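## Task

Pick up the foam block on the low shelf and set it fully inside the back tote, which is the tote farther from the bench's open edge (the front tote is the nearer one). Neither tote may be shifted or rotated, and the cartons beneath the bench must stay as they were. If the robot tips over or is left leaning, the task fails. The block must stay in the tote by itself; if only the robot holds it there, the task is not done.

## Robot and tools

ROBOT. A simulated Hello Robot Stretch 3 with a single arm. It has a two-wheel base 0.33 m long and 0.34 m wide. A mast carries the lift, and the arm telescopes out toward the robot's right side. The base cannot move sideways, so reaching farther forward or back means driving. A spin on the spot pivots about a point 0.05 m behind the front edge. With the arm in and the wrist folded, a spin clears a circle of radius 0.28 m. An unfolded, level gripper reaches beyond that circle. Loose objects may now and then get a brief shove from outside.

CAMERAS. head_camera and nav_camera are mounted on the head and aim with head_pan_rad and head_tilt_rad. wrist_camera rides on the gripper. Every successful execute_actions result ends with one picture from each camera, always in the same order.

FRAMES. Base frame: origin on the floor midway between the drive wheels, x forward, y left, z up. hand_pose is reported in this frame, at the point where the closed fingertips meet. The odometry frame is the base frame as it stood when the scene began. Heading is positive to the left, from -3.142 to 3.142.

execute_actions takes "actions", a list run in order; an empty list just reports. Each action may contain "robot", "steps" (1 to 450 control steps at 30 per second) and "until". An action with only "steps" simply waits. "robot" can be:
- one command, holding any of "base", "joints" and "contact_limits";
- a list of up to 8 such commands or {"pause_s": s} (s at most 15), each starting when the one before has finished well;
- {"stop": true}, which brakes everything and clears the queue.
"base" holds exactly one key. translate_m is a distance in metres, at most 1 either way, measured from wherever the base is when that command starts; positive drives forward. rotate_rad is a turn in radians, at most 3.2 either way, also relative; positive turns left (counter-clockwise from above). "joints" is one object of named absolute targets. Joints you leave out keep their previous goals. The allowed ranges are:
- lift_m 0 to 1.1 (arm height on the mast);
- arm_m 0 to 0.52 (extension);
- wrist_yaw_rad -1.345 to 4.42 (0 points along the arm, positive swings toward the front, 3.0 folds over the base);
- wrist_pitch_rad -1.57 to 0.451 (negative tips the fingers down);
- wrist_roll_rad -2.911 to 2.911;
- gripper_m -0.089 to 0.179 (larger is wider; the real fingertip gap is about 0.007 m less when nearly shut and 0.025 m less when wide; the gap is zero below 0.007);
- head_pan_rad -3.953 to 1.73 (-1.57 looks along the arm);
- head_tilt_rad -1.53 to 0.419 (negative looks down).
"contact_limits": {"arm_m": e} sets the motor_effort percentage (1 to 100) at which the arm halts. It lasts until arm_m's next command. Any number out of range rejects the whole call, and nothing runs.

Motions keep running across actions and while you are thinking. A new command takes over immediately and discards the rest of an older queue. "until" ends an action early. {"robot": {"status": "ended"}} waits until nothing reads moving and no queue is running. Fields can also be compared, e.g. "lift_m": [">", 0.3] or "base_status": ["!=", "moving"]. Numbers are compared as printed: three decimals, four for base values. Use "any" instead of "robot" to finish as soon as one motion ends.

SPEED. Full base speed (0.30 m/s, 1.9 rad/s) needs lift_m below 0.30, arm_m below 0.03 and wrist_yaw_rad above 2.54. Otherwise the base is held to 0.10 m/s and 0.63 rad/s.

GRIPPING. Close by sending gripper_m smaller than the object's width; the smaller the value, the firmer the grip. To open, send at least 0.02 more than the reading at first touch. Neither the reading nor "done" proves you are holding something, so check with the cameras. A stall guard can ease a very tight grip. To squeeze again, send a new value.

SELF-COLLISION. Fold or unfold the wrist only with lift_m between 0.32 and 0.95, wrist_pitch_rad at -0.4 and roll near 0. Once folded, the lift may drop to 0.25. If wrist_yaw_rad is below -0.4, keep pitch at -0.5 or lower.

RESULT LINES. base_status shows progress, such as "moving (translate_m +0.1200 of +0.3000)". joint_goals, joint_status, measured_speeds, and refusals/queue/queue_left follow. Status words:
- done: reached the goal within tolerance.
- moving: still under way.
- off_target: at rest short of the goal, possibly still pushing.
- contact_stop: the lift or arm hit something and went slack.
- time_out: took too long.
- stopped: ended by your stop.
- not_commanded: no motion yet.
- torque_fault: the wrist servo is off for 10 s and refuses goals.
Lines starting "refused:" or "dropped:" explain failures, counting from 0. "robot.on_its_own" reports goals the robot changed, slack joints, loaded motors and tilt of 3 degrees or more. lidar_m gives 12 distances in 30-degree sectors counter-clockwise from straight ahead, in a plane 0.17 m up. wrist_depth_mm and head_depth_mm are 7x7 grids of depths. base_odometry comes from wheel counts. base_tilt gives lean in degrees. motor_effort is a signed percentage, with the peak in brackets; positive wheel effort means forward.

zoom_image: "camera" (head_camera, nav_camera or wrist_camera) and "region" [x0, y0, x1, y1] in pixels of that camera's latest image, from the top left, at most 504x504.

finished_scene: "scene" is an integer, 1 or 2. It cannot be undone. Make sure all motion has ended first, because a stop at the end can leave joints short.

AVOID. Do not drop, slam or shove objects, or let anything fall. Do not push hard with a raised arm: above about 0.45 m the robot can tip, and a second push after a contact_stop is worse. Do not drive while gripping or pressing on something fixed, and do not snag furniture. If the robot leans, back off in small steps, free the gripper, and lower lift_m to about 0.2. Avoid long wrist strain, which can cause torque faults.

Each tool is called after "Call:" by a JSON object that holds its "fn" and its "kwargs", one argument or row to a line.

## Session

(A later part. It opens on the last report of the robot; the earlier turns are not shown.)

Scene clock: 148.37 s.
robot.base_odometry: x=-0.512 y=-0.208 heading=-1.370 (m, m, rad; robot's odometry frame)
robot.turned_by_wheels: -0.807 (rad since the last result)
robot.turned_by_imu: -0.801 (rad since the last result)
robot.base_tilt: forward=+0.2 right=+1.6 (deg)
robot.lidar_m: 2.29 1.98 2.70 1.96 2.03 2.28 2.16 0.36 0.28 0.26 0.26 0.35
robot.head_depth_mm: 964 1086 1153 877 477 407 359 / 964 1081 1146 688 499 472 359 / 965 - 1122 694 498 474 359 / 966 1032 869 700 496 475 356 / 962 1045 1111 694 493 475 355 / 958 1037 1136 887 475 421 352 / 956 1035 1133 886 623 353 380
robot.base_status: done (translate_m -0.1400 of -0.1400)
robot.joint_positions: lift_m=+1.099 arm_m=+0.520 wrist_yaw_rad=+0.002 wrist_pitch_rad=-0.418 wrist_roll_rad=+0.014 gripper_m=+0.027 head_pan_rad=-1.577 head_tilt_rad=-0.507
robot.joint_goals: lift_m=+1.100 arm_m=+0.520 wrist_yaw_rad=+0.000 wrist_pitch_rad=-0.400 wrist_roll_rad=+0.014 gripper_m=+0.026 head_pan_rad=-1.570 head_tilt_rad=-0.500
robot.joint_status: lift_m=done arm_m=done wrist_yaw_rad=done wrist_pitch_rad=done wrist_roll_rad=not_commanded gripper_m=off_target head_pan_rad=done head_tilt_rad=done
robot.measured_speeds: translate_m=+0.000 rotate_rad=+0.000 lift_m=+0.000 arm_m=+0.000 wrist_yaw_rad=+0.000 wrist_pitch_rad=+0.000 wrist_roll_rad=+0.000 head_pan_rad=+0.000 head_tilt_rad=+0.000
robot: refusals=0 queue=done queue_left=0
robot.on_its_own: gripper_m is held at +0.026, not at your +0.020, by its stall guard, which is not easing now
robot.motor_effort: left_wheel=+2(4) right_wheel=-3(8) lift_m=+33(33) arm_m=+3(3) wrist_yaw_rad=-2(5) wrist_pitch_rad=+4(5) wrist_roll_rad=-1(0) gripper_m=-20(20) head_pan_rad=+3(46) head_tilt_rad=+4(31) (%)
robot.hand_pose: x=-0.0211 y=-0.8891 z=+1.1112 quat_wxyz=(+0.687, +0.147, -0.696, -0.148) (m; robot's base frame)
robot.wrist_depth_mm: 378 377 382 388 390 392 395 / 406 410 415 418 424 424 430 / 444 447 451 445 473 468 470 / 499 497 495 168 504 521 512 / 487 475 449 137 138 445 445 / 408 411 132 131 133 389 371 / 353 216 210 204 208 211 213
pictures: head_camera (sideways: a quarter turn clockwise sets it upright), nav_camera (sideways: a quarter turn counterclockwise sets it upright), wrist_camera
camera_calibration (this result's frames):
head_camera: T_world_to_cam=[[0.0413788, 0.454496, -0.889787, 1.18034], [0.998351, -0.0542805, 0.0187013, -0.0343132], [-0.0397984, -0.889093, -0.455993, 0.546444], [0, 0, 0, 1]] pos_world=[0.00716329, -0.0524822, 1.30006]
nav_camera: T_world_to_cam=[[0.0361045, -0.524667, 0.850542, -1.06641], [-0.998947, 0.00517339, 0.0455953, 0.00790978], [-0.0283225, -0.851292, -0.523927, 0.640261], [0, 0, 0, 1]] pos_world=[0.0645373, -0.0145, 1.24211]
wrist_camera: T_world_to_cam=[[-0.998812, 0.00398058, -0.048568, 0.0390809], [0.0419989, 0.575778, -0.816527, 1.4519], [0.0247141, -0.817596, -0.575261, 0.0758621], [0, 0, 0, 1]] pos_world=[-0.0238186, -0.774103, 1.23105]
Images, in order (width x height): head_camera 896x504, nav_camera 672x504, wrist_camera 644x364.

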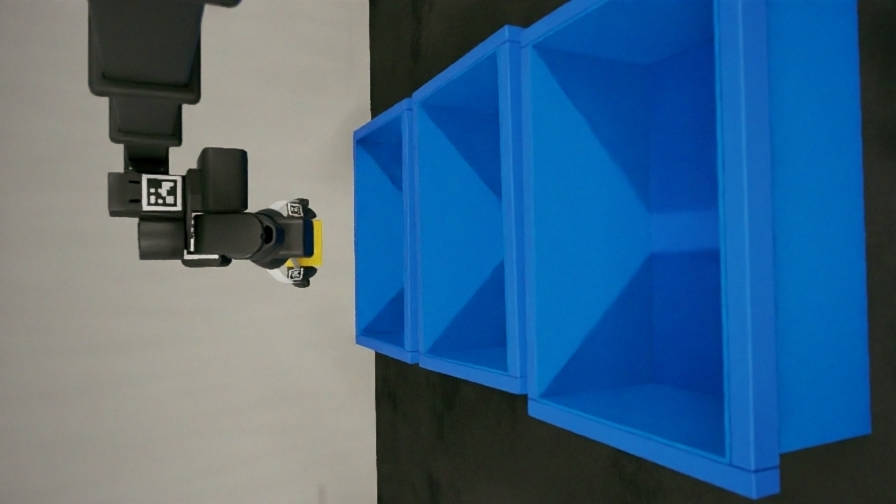

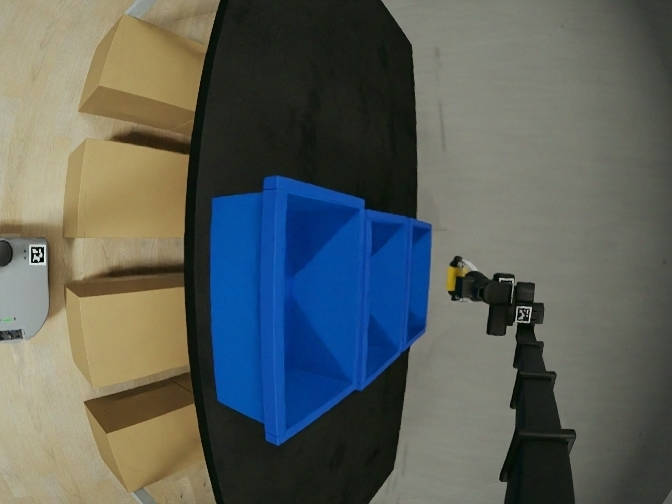

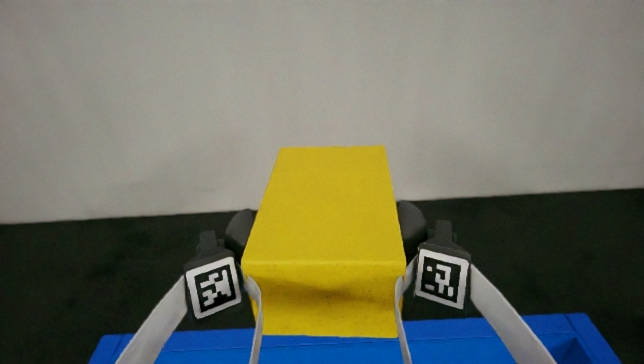

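Call:
{"fn": "execute_actions", "kwargs": {
  "actions": [
    {"robot":[{"joints":{"arm_m":0.46}},{"joints":{"wrist_pitch_rad":-0.9}},{"joints":{"arm_m":0.5,"wrist_pitch_rad":-1.05}}],"steps":450,"until":{"robot":{"status":"ended"}}}
  ]
}}

Scene clock: 161.27 s.
robot.base_odometry: x=-0.512 y=-0.208 heading=-1.370 (m, m, rad; robot's odometry frame)
robot.turned_by_wheels: +0.000 (rad since the last result)
robot.turned_by_imu: -0.001 (rad since the last result)
robot.base_tilt: forward=+0.2 right=+1.7 (deg)
robot.lidar_m: 2.29 1.99 2.70 1.96 2.03 2.28 2.16 0.36 0.28 0.26 0.26 0.35
robot.head_depth_mm: 964 1086 1167 881 478 408 359 / 965 1081 1152 687 499 473 359 / 970 - 1136 689 496 474 358 / 968 1043 1112 689 494 475 357 / 965 1042 1126 687 492 474 355 / 959 1033 1134 884 474 423 353 / 957 1041 1125 886 622 352 379
robot.base_status: done (translate_m -0.1400 of -0.1400)
robot.joint_positions: lift_m=+1.099 arm_m=+0.500 wrist_yaw_rad=+0.002 wrist_pitch_rad=-1.055 wrist_roll_rad=+0.014 gripper_m=+0.027 head_pan_rad=-1.577 head_tilt_rad=-0.507
robot.joint_goals: lift_m=+1.100 arm_m=+0.500 wrist_yaw_rad=+0.000 wrist_pitch_rad=-1.050 wrist_roll_rad=+0.014 gripper_m=+0.026 head_pan_rad=-1.570 head_tilt_rad=-0.500
robot.joint_status: lift_m=done arm_m=done wrist_yaw_rad=done wrist_pitch_rad=done wrist_roll_rad=not_commanded gripper_m=off_target head_pan_rad=done head_tilt_rad=done
robot.measured_speeds: translate_m=+0.000 rotate_rad=+0.000 lift_m=+0.000 arm_m=+0.000 wrist_yaw_rad=+0.000 wrist_pitch_rad=+0.000 wrist_roll_rad=+0.000 head_pan_rad=+0.000 head_tilt_rad=+0.000
robot: refusals=0 queue=done queue_left=0
robot.on_its_own: gripper_m is held at +0.026, not at your +0.020, by its stall guard, which is not easing now
robot.motor_effort: left_wheel=+1(1) right_wheel=-3(3) lift_m=+32(32) arm_m=+3(6) wrist_yaw_rad=-2(2) wrist_pitch_rad=+1(5) wrist_roll_rad=-1(1) gripper_m=-20(20) head_pan_rad=+3(4) head_tilt_rad=+4(4) (%)
robot.hand_pose: x=-0.0214 y=-0.7502 z=+1.0027 quat_wxyz=(+0.607, +0.354, -0.614, -0.358) (m; robot's base frame)
robot.wrist_depth_mm: 175 174 175 175 177 181 169 / 177 201 208 214 219 221 178 / 174 236 270 262 276 263 181 / 173 243 271 168 266 262 182 / 169 236 256 137 138 250 184 / 168 231 132 132 132 241 186 / 166 212 233 230 230 231 189
pictures: head_camera (sideways: a quarter turn clockwise sets it upright), nav_camera (sideways: a quarter turn counterclockwise sets it upright), wrist_camera
camera_calibration (this result's frames):
head_camera: T_world_to_cam=[[0.0413777, 0.454495, -0.889788, 1.18034], [0.998351, -0.0542782, 0.0187014, -0.0343133], [-0.0397964, -0.889094, -0.455992, 0.546442], [0, 0, 0, 1]] pos_world=[0.0071634, -0.0524822, 1.30006]
nav_camera: T_world_to_cam=[[0.0361057, -0.524665, 0.850543, -1.06641], [-0.998947, 0.00517118, 0.0455953, 0.00790978], [-0.0283206, -0.851293, -0.523926, 0.64026], [0, 0, 0, 1]] pos_world=[0.0645374, -0.0145, 1.24211]
wrist_camera: T_world_to_cam=[[-0.998859, 0.0320728, -0.035395, 0.0408157], [0.0416009, 0.948271, -0.314726, 1.05961], [0.02347, -0.315839, -0.948523, 0.877589], [0, 0, 0, 1]] pos_world=[-0.0239085, -0.728926, 1.16734]
Images, in order (width x height): head_camera 896x504, nav_camera 672x504, wrist_camera 644x364.

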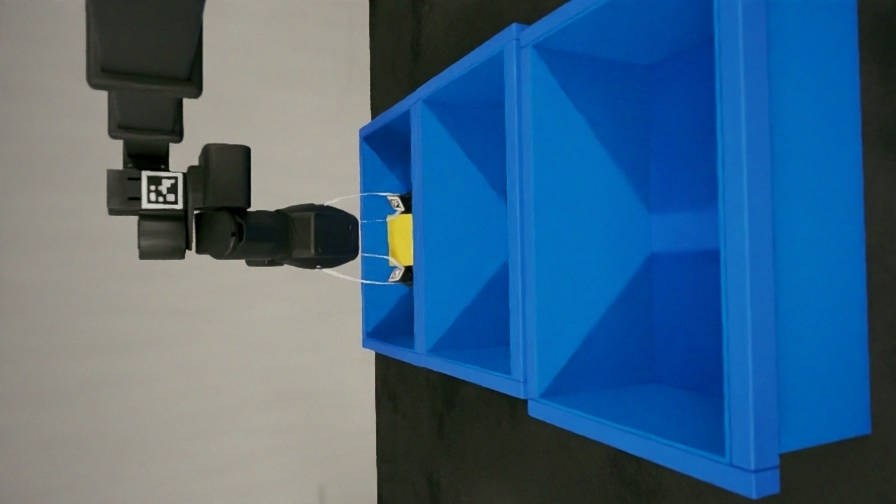

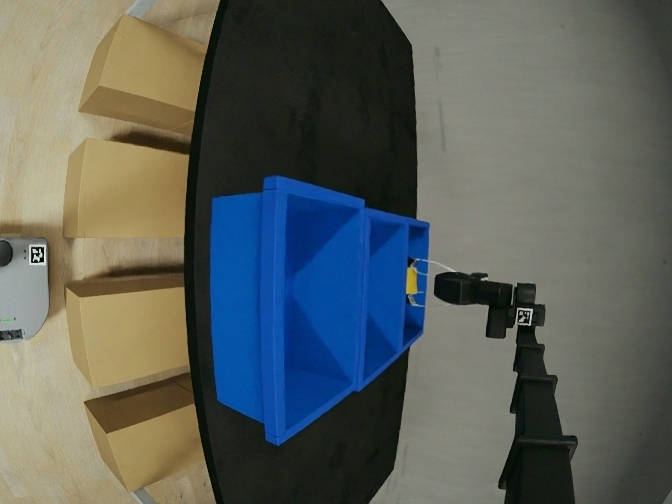

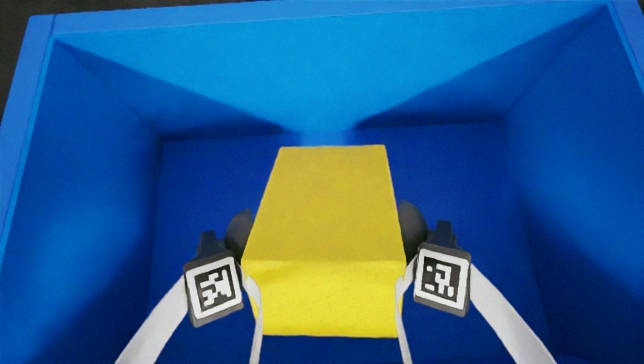

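Call:
{"fn": "execute_actions", "kwargs": {
  "actions": [
    {"robot":[{"joints":{"arm_m":0.515}},{"joints":{"lift_m":1.055}},{"joints":{"gripper_m":0.1}},{"joints":{"lift_m":1.1,"wrist_pitch_rad":-0.85,"arm_m":0.49}},{"joints":{"gripper_m":0.03}}],"steps":450,"until":{"robot":{"status":"ended"}}}
  ]
}}

Call:
{"fn": "execute_actions", "kwargs": {
  "actions": [
    {"robot":[{"joints":{"lift_m":1.05,"wrist_pitch_rad":-0.7,"arm_m":0.47}},{"joints":{"arm_m":0.52}}],"steps":450,"until":{"robot":{"status":"ended"}}}
  ]
}}

Scene clock: 188.50 s.
robot.base_odometry: x=-0.512 y=-0.208 heading=-1.370 (m, m, rad; robot's odometry frame)
robot.turned_by_wheels: +0.000 (rad since the last result)
robot.turned_by_imu: -0.001 (rad since the last result)
robot.base_tilt: forward=+0.3 right=+1.7 (deg)
robot.lidar_m: 2.29 1.99 2.70 1.96 2.03 2.27 2.16 0.37 0.28 0.26 0.26 0.36
robot.head_depth_mm: 964 1090 1160 878 479 408 359 / 962 1078 1148 686 498 473 360 / 966 - 1135 690 495 474 358 / 960 1038 1154 689 493 474 356 / 960 1047 1125 689 491 474 355 / 957 1043 1135 884 475 422 353 / 954 1035 1136 888 622 353 379
robot.base_status: done (translate_m -0.1400 of -0.1400)
robot.joint_positions: lift_m=+1.099 arm_m=+0.490 wrist_yaw_rad=+0.002 wrist_pitch_rad=-0.865 wrist_roll_rad=+0.014 gripper_m=+0.030 head_pan_rad=-1.577 head_tilt_rad=-0.507
robot.joint_goals: lift_m=+1.100 arm_m=+0.490 wrist_yaw_rad=+0.000 wrist_pitch_rad=-0.850 wrist_roll_rad=+0.014 gripper_m=+0.030 head_pan_rad=-1.570 head_tilt_rad=-0.500
robot.joint_status: lift_m=done arm_m=done wrist_yaw_rad=done wrist_pitch_rad=done wrist_roll_rad=not_commanded gripper_m=done head_pan_rad=done head_tilt_rad=done
robot.measured_speeds: translate_m=+0.000 rotate_rad=+0.000 lift_m=+0.000 arm_m=+0.000 wrist_yaw_rad=+0.000 wrist_pitch_rad=+0.000 wrist_roll_rad=+0.000 head_pan_rad=+0.000 head_tilt_rad=+0.000
robot: refusals=0 queue=done queue_left=0
robot.motor_effort: left_wheel=+1(2) right_wheel=-2(3) lift_m=+33(34) arm_m=-3(3) wrist_yaw_rad=-2(2) wrist_pitch_rad=+4(4) wrist_roll_rad=-1(1) gripper_m=+0(80) head_pan_rad=+4(3) head_tilt_rad=+4(4) (%)
robot.hand_pose: x=-0.0213 y=-0.7830 z=+1.0267 quat_wxyz=(+0.638, +0.295, -0.646, -0.298) (m; robot's base frame)
robot.wrist_depth_mm: 439 429 434 428 424 415 415 / 394 386 386 380 382 206 367 / 351 213 218 223 226 227 200 / 188 239 274 281 288 264 182 / 175 239 294 240 287 273 183 / 170 237 274 220 - 257 184 / 168 230 249 209 243 244 187
pictures: head_camera (sideways: a quarter turn clockwise sets it upright), nav_camera (sideways: a quarter turn counterclockwise sets it upright), wrist_camera
camera_calibration (this result's frames):
head_camera: T_world_to_cam=[[0.0413769, 0.454353, -0.889861, 1.18043], [0.998351, -0.0542753, 0.0187091, -0.0343233], [-0.0397969, -0.889167, -0.455849, 0.546256], [0, 0, 0, 1]] pos_world=[0.0071634, -0.0524825, 1.30007]
nav_camera: T_world_to_cam=[[0.0361064, -0.524529, 0.850627, -1.06652], [-0.998947, 0.00517862, 0.0455955, 0.00790956], [-0.0283212, -0.851377, -0.523789, 0.640082], [0, 0, 0, 1]] pos_world=[0.0645373, -0.0145096, 1.24212]
wrist_camera: T_world_to_cam=[[-0.99885, 0.0246545, -0.041128, 0.0428915], [0.0416013, 0.8721, -0.487557, 1.21605], [0.0238472, -0.488707, -0.872122, 0.676231], [0, 0, 0, 1]] pos_world=[-0.0238734, -0.731097, 1.18441]
Images, in order (width x height): head_camera 896x504, nav_camera 672x504, wrist_camera 644x364.

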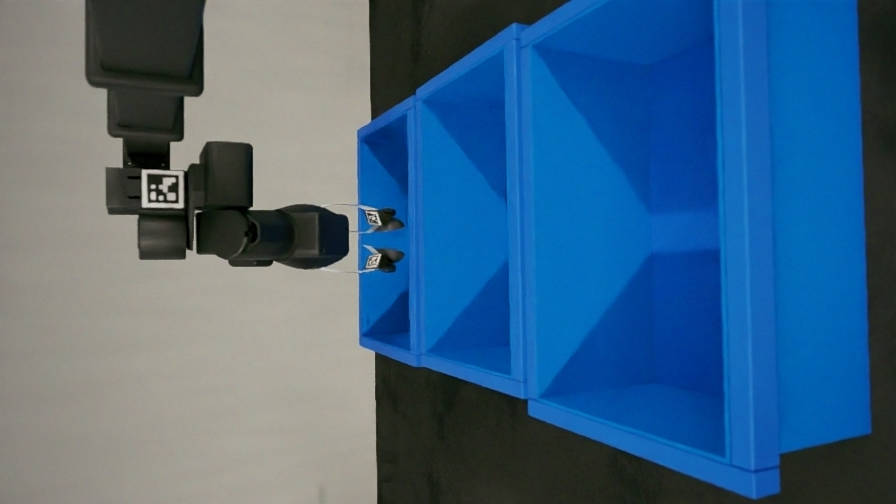

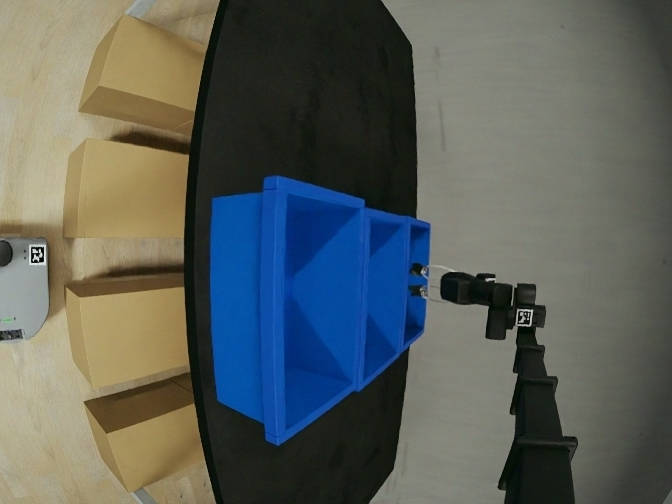

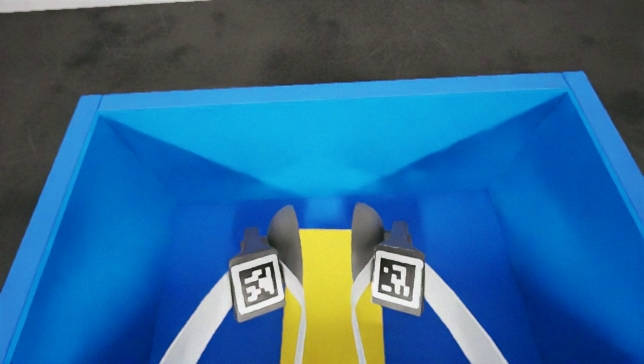

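Scene clock: 191.00 s.
robot.base_odometry: x=-0.512 y=-0.208 heading=-1.370 (m, m, rad; robot's odometry frame)
robot.turned_by_wheels: +0.000 (rad since the last result)
robot.turned_by_imu: +0.000 (rad since the last result)
robot.base_tilt: forward=+0.3 right=+1.8 (deg)
robot.lidar_m: 2.28 1.99 2.70 1.96 2.03 2.28 2.16 0.36 0.28 0.26 0.26 0.35
robot.head_depth_mm: 979 1043 1179 881 478 407 358 / 975 1029 1150 686 497 474 359 / 972 1027 1144 691 495 474 359 / 964 1036 1132 689 494 475 356 / 966 1046 1126 687 492 475 354 / 958 1042 1133 890 474 423 353 / 958 1035 1131 884 622 352 379
robot.base_status: done (translate_m -0.1400 of -0.1400)
robot.joint_positions: lift_m=+1.050 arm_m=+0.520 wrist_yaw_rad=+0.002 wrist_pitch_rad=-0.718 wrist_roll_rad=+0.014 gripper_m=+0.030 head_pan_rad=-1.577 head_tilt_rad=-0.507
robot.joint_goals: lift_m=+1.050 arm_m=+0.520 wrist_yaw_rad=+0.000 wrist_pitch_rad=-0.700 wrist_roll_rad=+0.014 gripper_m=+0.030 head_pan_rad=-1.570 head_tilt_rad=-0.500
robot.joint_status: lift_m=done arm_m=done wrist_yaw_rad=done wrist_pitch_rad=done wrist_roll_rad=not_commanded gripper_m=done head_pan_rad=done head_tilt_rad=done
robot.measured_speeds: translate_m=+0.000 rotate_rad=+0.000 lift_m=+0.000 arm_m=+0.000 wrist_yaw_rad=+0.000 wrist_pitch_rad=+0.000 wrist_roll_rad=+0.000 head_pan_rad=+0.000 head_tilt_rad=+0.000
robot: refusals=0 queue=done queue_left=0
robot.motor_effort: left_wheel=+1(1) right_wheel=-2(2) lift_m=+27(27) arm_m=+3(2) wrist_yaw_rad=-3(2) wrist_pitch_rad=+5(5) wrist_roll_rad=-1(1) gripper_m=+0(0) head_pan_rad=+3(4) head_tilt_rad=+4(4) (%)
robot.hand_pose: x=-0.0213 y=-0.8419 z=+1.0022 quat_wxyz=(+0.658, +0.247, -0.666, -0.250) (m; robot's base frame)
robot.wrist_depth_mm: 418 422 431 434 434 434 433 / 426 415 405 401 394 384 379 / 357 354 347 345 338 339 162 / 161 161 163 166 168 171 166 / 171 198 193 206 206 213 183 / 170 232 240 239 - 239 183 / 168 219 222 179 215 217 187
pictures: head_camera (sideways: a quarter turn clockwise sets it upright), nav_camera (sideways: a quarter turn counterclockwise sets it upright), wrist_camera
camera_calibration (this result's frames):
head_camera: T_world_to_cam=[[0.0413767, 0.454341, -0.889866, 1.18044], [0.998351, -0.0542747, 0.0187098, -0.0343241], [-0.0397967, -0.889173, -0.455838, 0.546242], [0, 0, 0, 1]] pos_world=[0.00716342, -0.0524825, 1.30007]
nav_camera: T_world_to_cam=[[0.0361067, -0.524518, 0.850633, -1.06653], [-0.998947, 0.00517885, 0.0455955, 0.00790955], [-0.028321, -0.851384, -0.523778, 0.640068], [0, 0, 0, 1]] pos_world=[0.0645373, -0.0145103, 1.24212]
wrist_camera: T_world_to_cam=[[-0.998841, 0.0181982, -0.0445671, 0.0414205], [0.0416504, 0.790906, -0.610519, 1.31035], [0.024138, -0.611667, -0.790747, 0.441004], [0, 0, 0, 1]] pos_world=[-0.0238491, -0.76737, 1.15056]
Images, in order (width x height): head_camera 896x504, nav_camera 672x504, wrist_camera 644x364.

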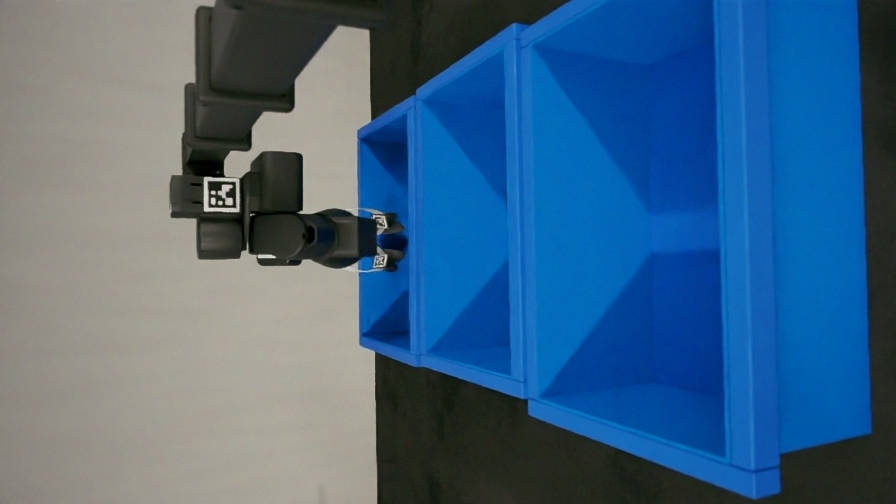

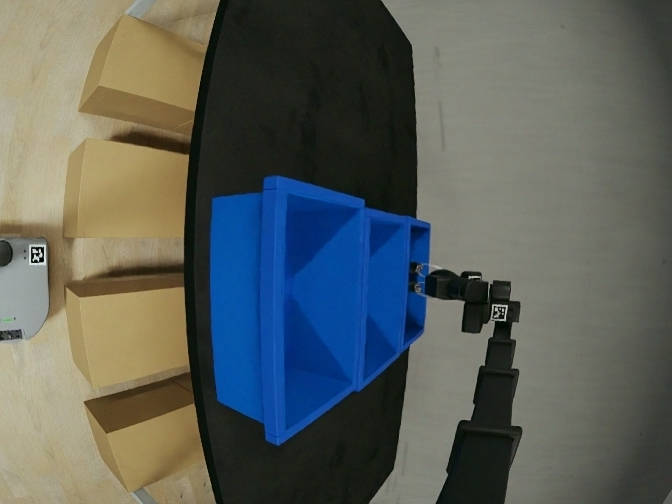

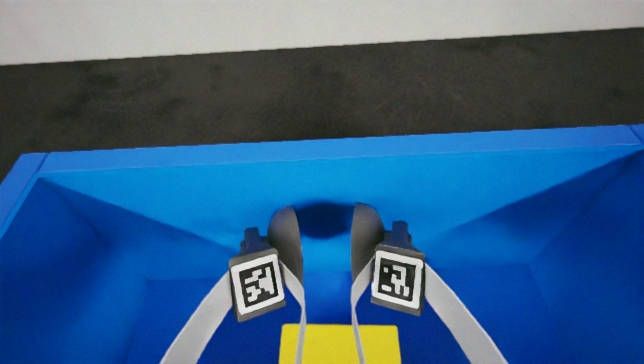

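Call:
{"fn": "execute_actions", "kwargs": {
  "actions": [
    {"robot":[{"joints":{"lift_m":1.04,"wrist_pitch_rad":-0.6}},{"joints":{"arm_m":0.5}},{"joints":{"lift_m":1.1}},{"joints":{"arm_m":0.25}},{"joints":{"lift_m":1.04}},{"joints":{"arm_m":0.3}}],"steps":450,"until":{"robot":{"status":"ended"}}}
  ]
}}

Scene clock: 216.57 s.
robot.base_odometry: x=-0.512 y=-0.208 heading=-1.370 (m, m, rad; robot's odometry frame)
robot.turned_by_wheels: +0.000 (rad since the last result)
robot.turned_by_imu: -0.002 (rad since the last result)
robot.base_tilt: forward=+0.2 right=+1.8 (deg)
robot.lidar_m: 2.28 1.99 2.69 1.96 2.03 2.28 2.16 0.36 0.28 0.26 0.26 0.35
robot.head_depth_mm: 974 1048 - 879 478 408 358 / 979 1040 1160 682 501 473 360 / 968 1037 - 694 498 475 359 / 965 1049 1101 698 497 474 357 / 964 1041 1113 696 495 475 354 / 961 1037 1135 884 475 422 353 / 957 1037 1135 885 621 353 379
robot.base_status: done (translate_m -0.1400 of -0.1400)
robot.joint_positions: lift_m=+1.040 arm_m=+0.300 wrist_yaw_rad=+0.002 wrist_pitch_rad=-0.619 wrist_roll_rad=+0.014 gripper_m=+0.030 head_pan_rad=-1.577 head_tilt_rad=-0.507
robot.joint_goals: lift_m=+1.040 arm_m=+0.300 wrist_yaw_rad=+0.000 wrist_pitch_rad=-0.600 wrist_roll_rad=+0.014 gripper_m=+0.030 head_pan_rad=-1.570 head_tilt_rad=-0.500
robot.joint_status: lift_m=done arm_m=done wrist_yaw_rad=done wrist_pitch_rad=done wrist_roll_rad=not_commanded gripper_m=done head_pan_rad=done head_tilt_rad=done
robot.measured_speeds: translate_m=+0.000 rotate_rad=+0.000 lift_m=+0.000 arm_m=+0.000 wrist_yaw_rad=+0.000 wrist_pitch_rad=+0.000 wrist_roll_rad=+0.000 head_pan_rad=+0.000 head_tilt_rad=+0.000
robot: refusals=0 queue=done queue_left=0
robot.motor_effort: left_wheel=+1(1) right_wheel=-2(2) lift_m=+26(34) arm_m=+3(7) wrist_yaw_rad=-3(3) wrist_pitch_rad=+5(11) wrist_roll_rad=-1(1) gripper_m=-1(1) head_pan_rad=+4(4) head_tilt_rad=+4(4) (%)
robot.hand_pose: x=-0.0212 y=-0.6394 z=+1.0106 quat_wxyz=(+0.669, +0.215, -0.678, -0.217) (m; robot's base frame)
robot.wrist_depth_mm: 605 582 330 331 334 320 544 / 496 268 368 369 371 266 443 / 390 197 194 195 195 191 194 / 198 170 170 170 171 169 170 / 166 188 186 196 195 202 188 / 165 213 223 240 - 238 190 / 162 221 230 231 226 226 192
pictures: head_camera (sideways: a quarter turn clockwise sets it upright), nav_camera (sideways: a quarter turn counterclockwise sets it upright), wrist_camera
camera_calibration (this result's frames):
head_camera: T_world_to_cam=[[0.0413296, 0.454326, -0.889876, 1.18045], [0.998356, -0.0541711, 0.0187108, -0.0343256], [-0.0397048, -0.889187, -0.455818, 0.546215], [0, 0, 0, 1]] pos_world=[0.00716884, -0.0524824, 1.30008]
nav_camera: T_world_to_cam=[[0.036161, -0.524495, 0.850645, -1.06654], [-0.998947, 0.00507661, 0.0455955, 0.00790952], [-0.028233, -0.851398, -0.52376, 0.640043], [0, 0, 0, 1]] pos_world=[0.0645388, -0.0145056, 1.24212]
wrist_camera: T_world_to_cam=[[-0.998834, 0.0136203, -0.0463212, 0.0370029], [0.0417046, 0.726805, -0.685576, 1.1902], [0.0243288, -0.686708, -0.726526, 0.458617], [0, 0, 0, 1]] pos_world=[-0.0238345, -0.550609, 1.15088]
Images, in order (width x height): head_camera 896x504, nav_camera 672x504, wrist_camera 644x364.

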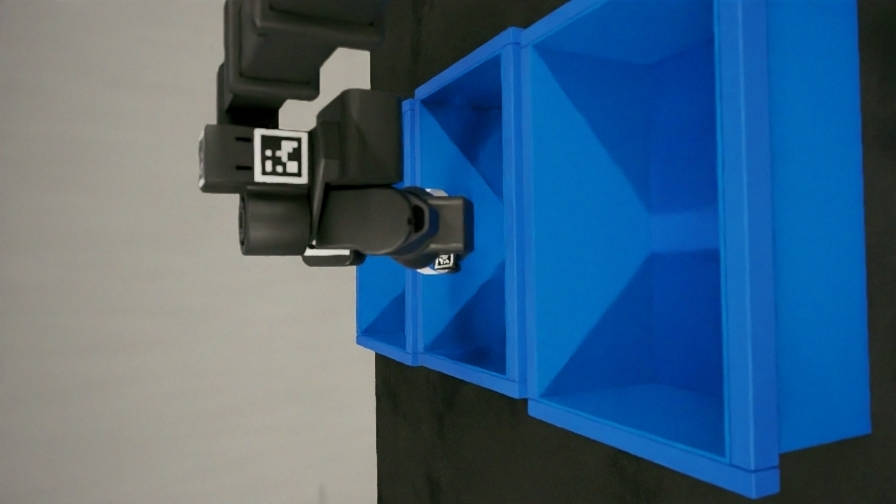

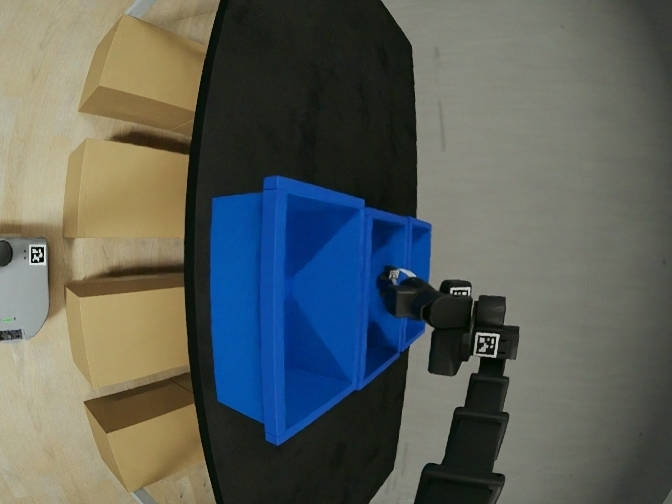

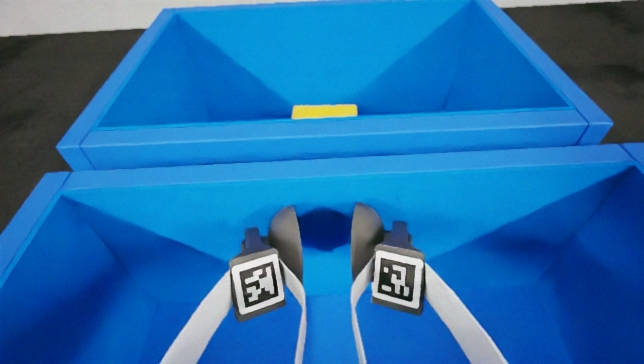

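Back tote is restored; the middle one needs a few more millimetres.

Call:
{"fn": "execute_actions", "kwargs": {
  "actions": [
    {"robot":[{"joints":{"arm_m":0.307}},{"joints":{"arm_m":0.28}},{"joints":{"lift_m":1.1,"wrist_pitch_rad":-0.3}}],"steps":450,"until":{"robot":{"status":"ended"}}}
  ]
}}

Call:
{"fn": "finished_scene", "kwargs": {
  "scene": 1
}}

Scene clock: 227.80 s.
robot.base_odometry: x=-0.512 y=-0.208 heading=-1.370 (m, m, rad; robot's odometry frame)
robot.turned_by_wheels: +0.000 (rad since the last result)
robot.turned_by_imu: -0.001 (rad since the last result)
robot.base_tilt: forward=+0.3 right=+1.6 (deg)
robot.lidar_m: 2.28 1.99 2.70 1.96 2.02 2.28 2.15 0.36 0.28 0.26 0.26 0.35
robot.head_depth_mm: 966 1087 1158 880 478 408 358 / 961 - 1160 689 501 474 359 / 959 - 874 697 498 474 358 / 966 1031 1107 697 496 475 357 / 965 1042 1116 694 494 475 355 / 960 1043 1134 888 475 422 353 / 961 1038 1140 885 623 353 379
robot.base_status: done (translate_m -0.1400 of -0.1400)
robot.joint_positions: lift_m=+1.099 arm_m=+0.280 wrist_yaw_rad=+0.002 wrist_pitch_rad=-0.323 wrist_roll_rad=+0.014 gripper_m=+0.030 head_pan_rad=-1.577 head_tilt_rad=-0.507
robot.joint_goals: lift_m=+1.100 arm_m=+0.280 wrist_yaw_rad=+0.000 wrist_pitch_rad=-0.300 wrist_roll_rad=+0.014 gripper_m=+0.030 head_pan_rad=-1.570 head_tilt_rad=-0.500
robot.joint_status: lift_m=done arm_m=done wrist_yaw_rad=done wrist_pitch_rad=done wrist_roll_rad=not_commanded gripper_m=done head_pan_rad=done head_tilt_rad=done
robot.measured_speeds: translate_m=+0.000 rotate_rad=+0.000 lift_m=+0.000 arm_m=+0.000 wrist_yaw_rad=+0.000 wrist_pitch_rad=+0.000 wrist_roll_rad=+0.000 head_pan_rad=+0.000 head_tilt_rad=+0.000
robot: refusals=0 queue=done queue_left=0
robot.motor_effort: left_wheel=+1(1) right_wheel=-2(2) lift_m=+33(34) arm_m=-3(4) wrist_yaw_rad=-2(2) wrist_pitch_rad=+6(6) wrist_roll_rad=+0(1) gripper_m=+0(0) head_pan_rad=+5(4) head_tilt_rad=+4(4) (%)
robot.hand_pose: x=-0.0211 y=-0.6606 z=+1.1333 quat_wxyz=(+0.694, +0.114, -0.702, -0.114) (m; robot's base frame)
robot.wrist_depth_mm: 595 608 606 619 611 612 616 / 630 649 642 651 661 678 663 / 669 687 684 707 705 737 724 / 709 720 710 681 425 665 636 / 574 561 413 439 434 499 511 / 470 442 359 379 - 301 419 / 393 257 245 245 233 232 362
pictures: head_camera (sideways: a quarter turn clockwise sets it upright), nav_camera (sideways: a quarter turn counterclockwise sets it upright), wrist_camera
camera_calibration (this result's frames):
head_camera: T_world_to_cam=[[0.0413297, 0.454326, -0.889876, 1.18045], [0.998356, -0.0541714, 0.0187108, -0.0343256], [-0.039705, -0.889187, -0.455818, 0.546215], [0, 0, 0, 1]] pos_world=[0.00716883, -0.0524824, 1.30008]
nav_camera: T_world_to_cam=[[0.0361609, -0.524495, 0.850645, -1.06654], [-0.998947, 0.00507685, 0.0455955, 0.00790952], [-0.0282332, -0.851398, -0.523759, 0.640042], [0, 0, 0, 1]] pos_world=[0.0645388, -0.0145056, 1.24212]
wrist_camera: T_world_to_cam=[[-0.998809, -0.000799727, -0.04878, 0.0363608], [0.0419851, 0.495145, -0.867796, 1.34315], [0.0248472, -0.86881, -0.494521, 0.150024], [0, 0, 0, 1]] pos_world=[-0.0238025, -0.534681, 1.24154]
Images, in order (width x height): head_camera 896x504, nav_camera 672x504, wrist_camera 644x364.

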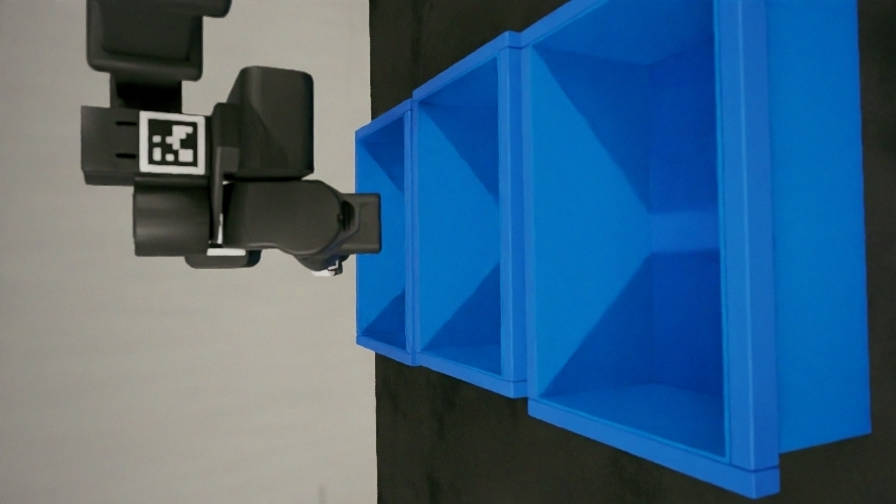

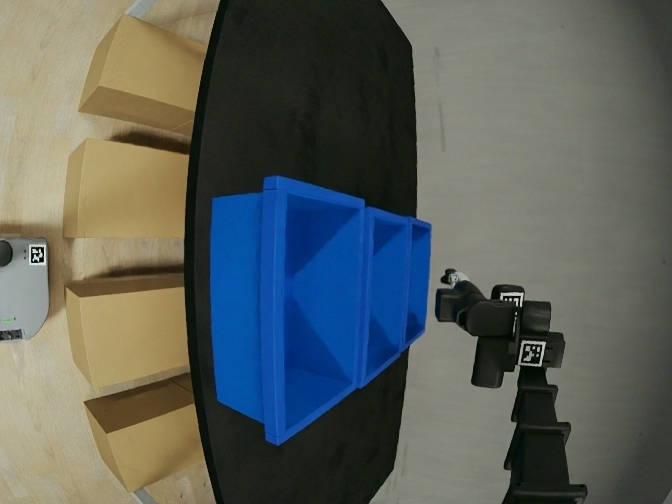

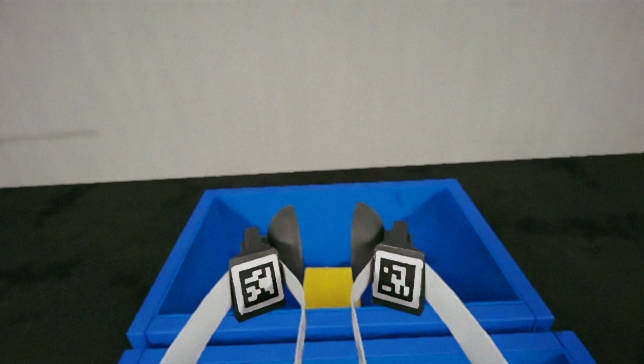

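The scene is finished: the task was done.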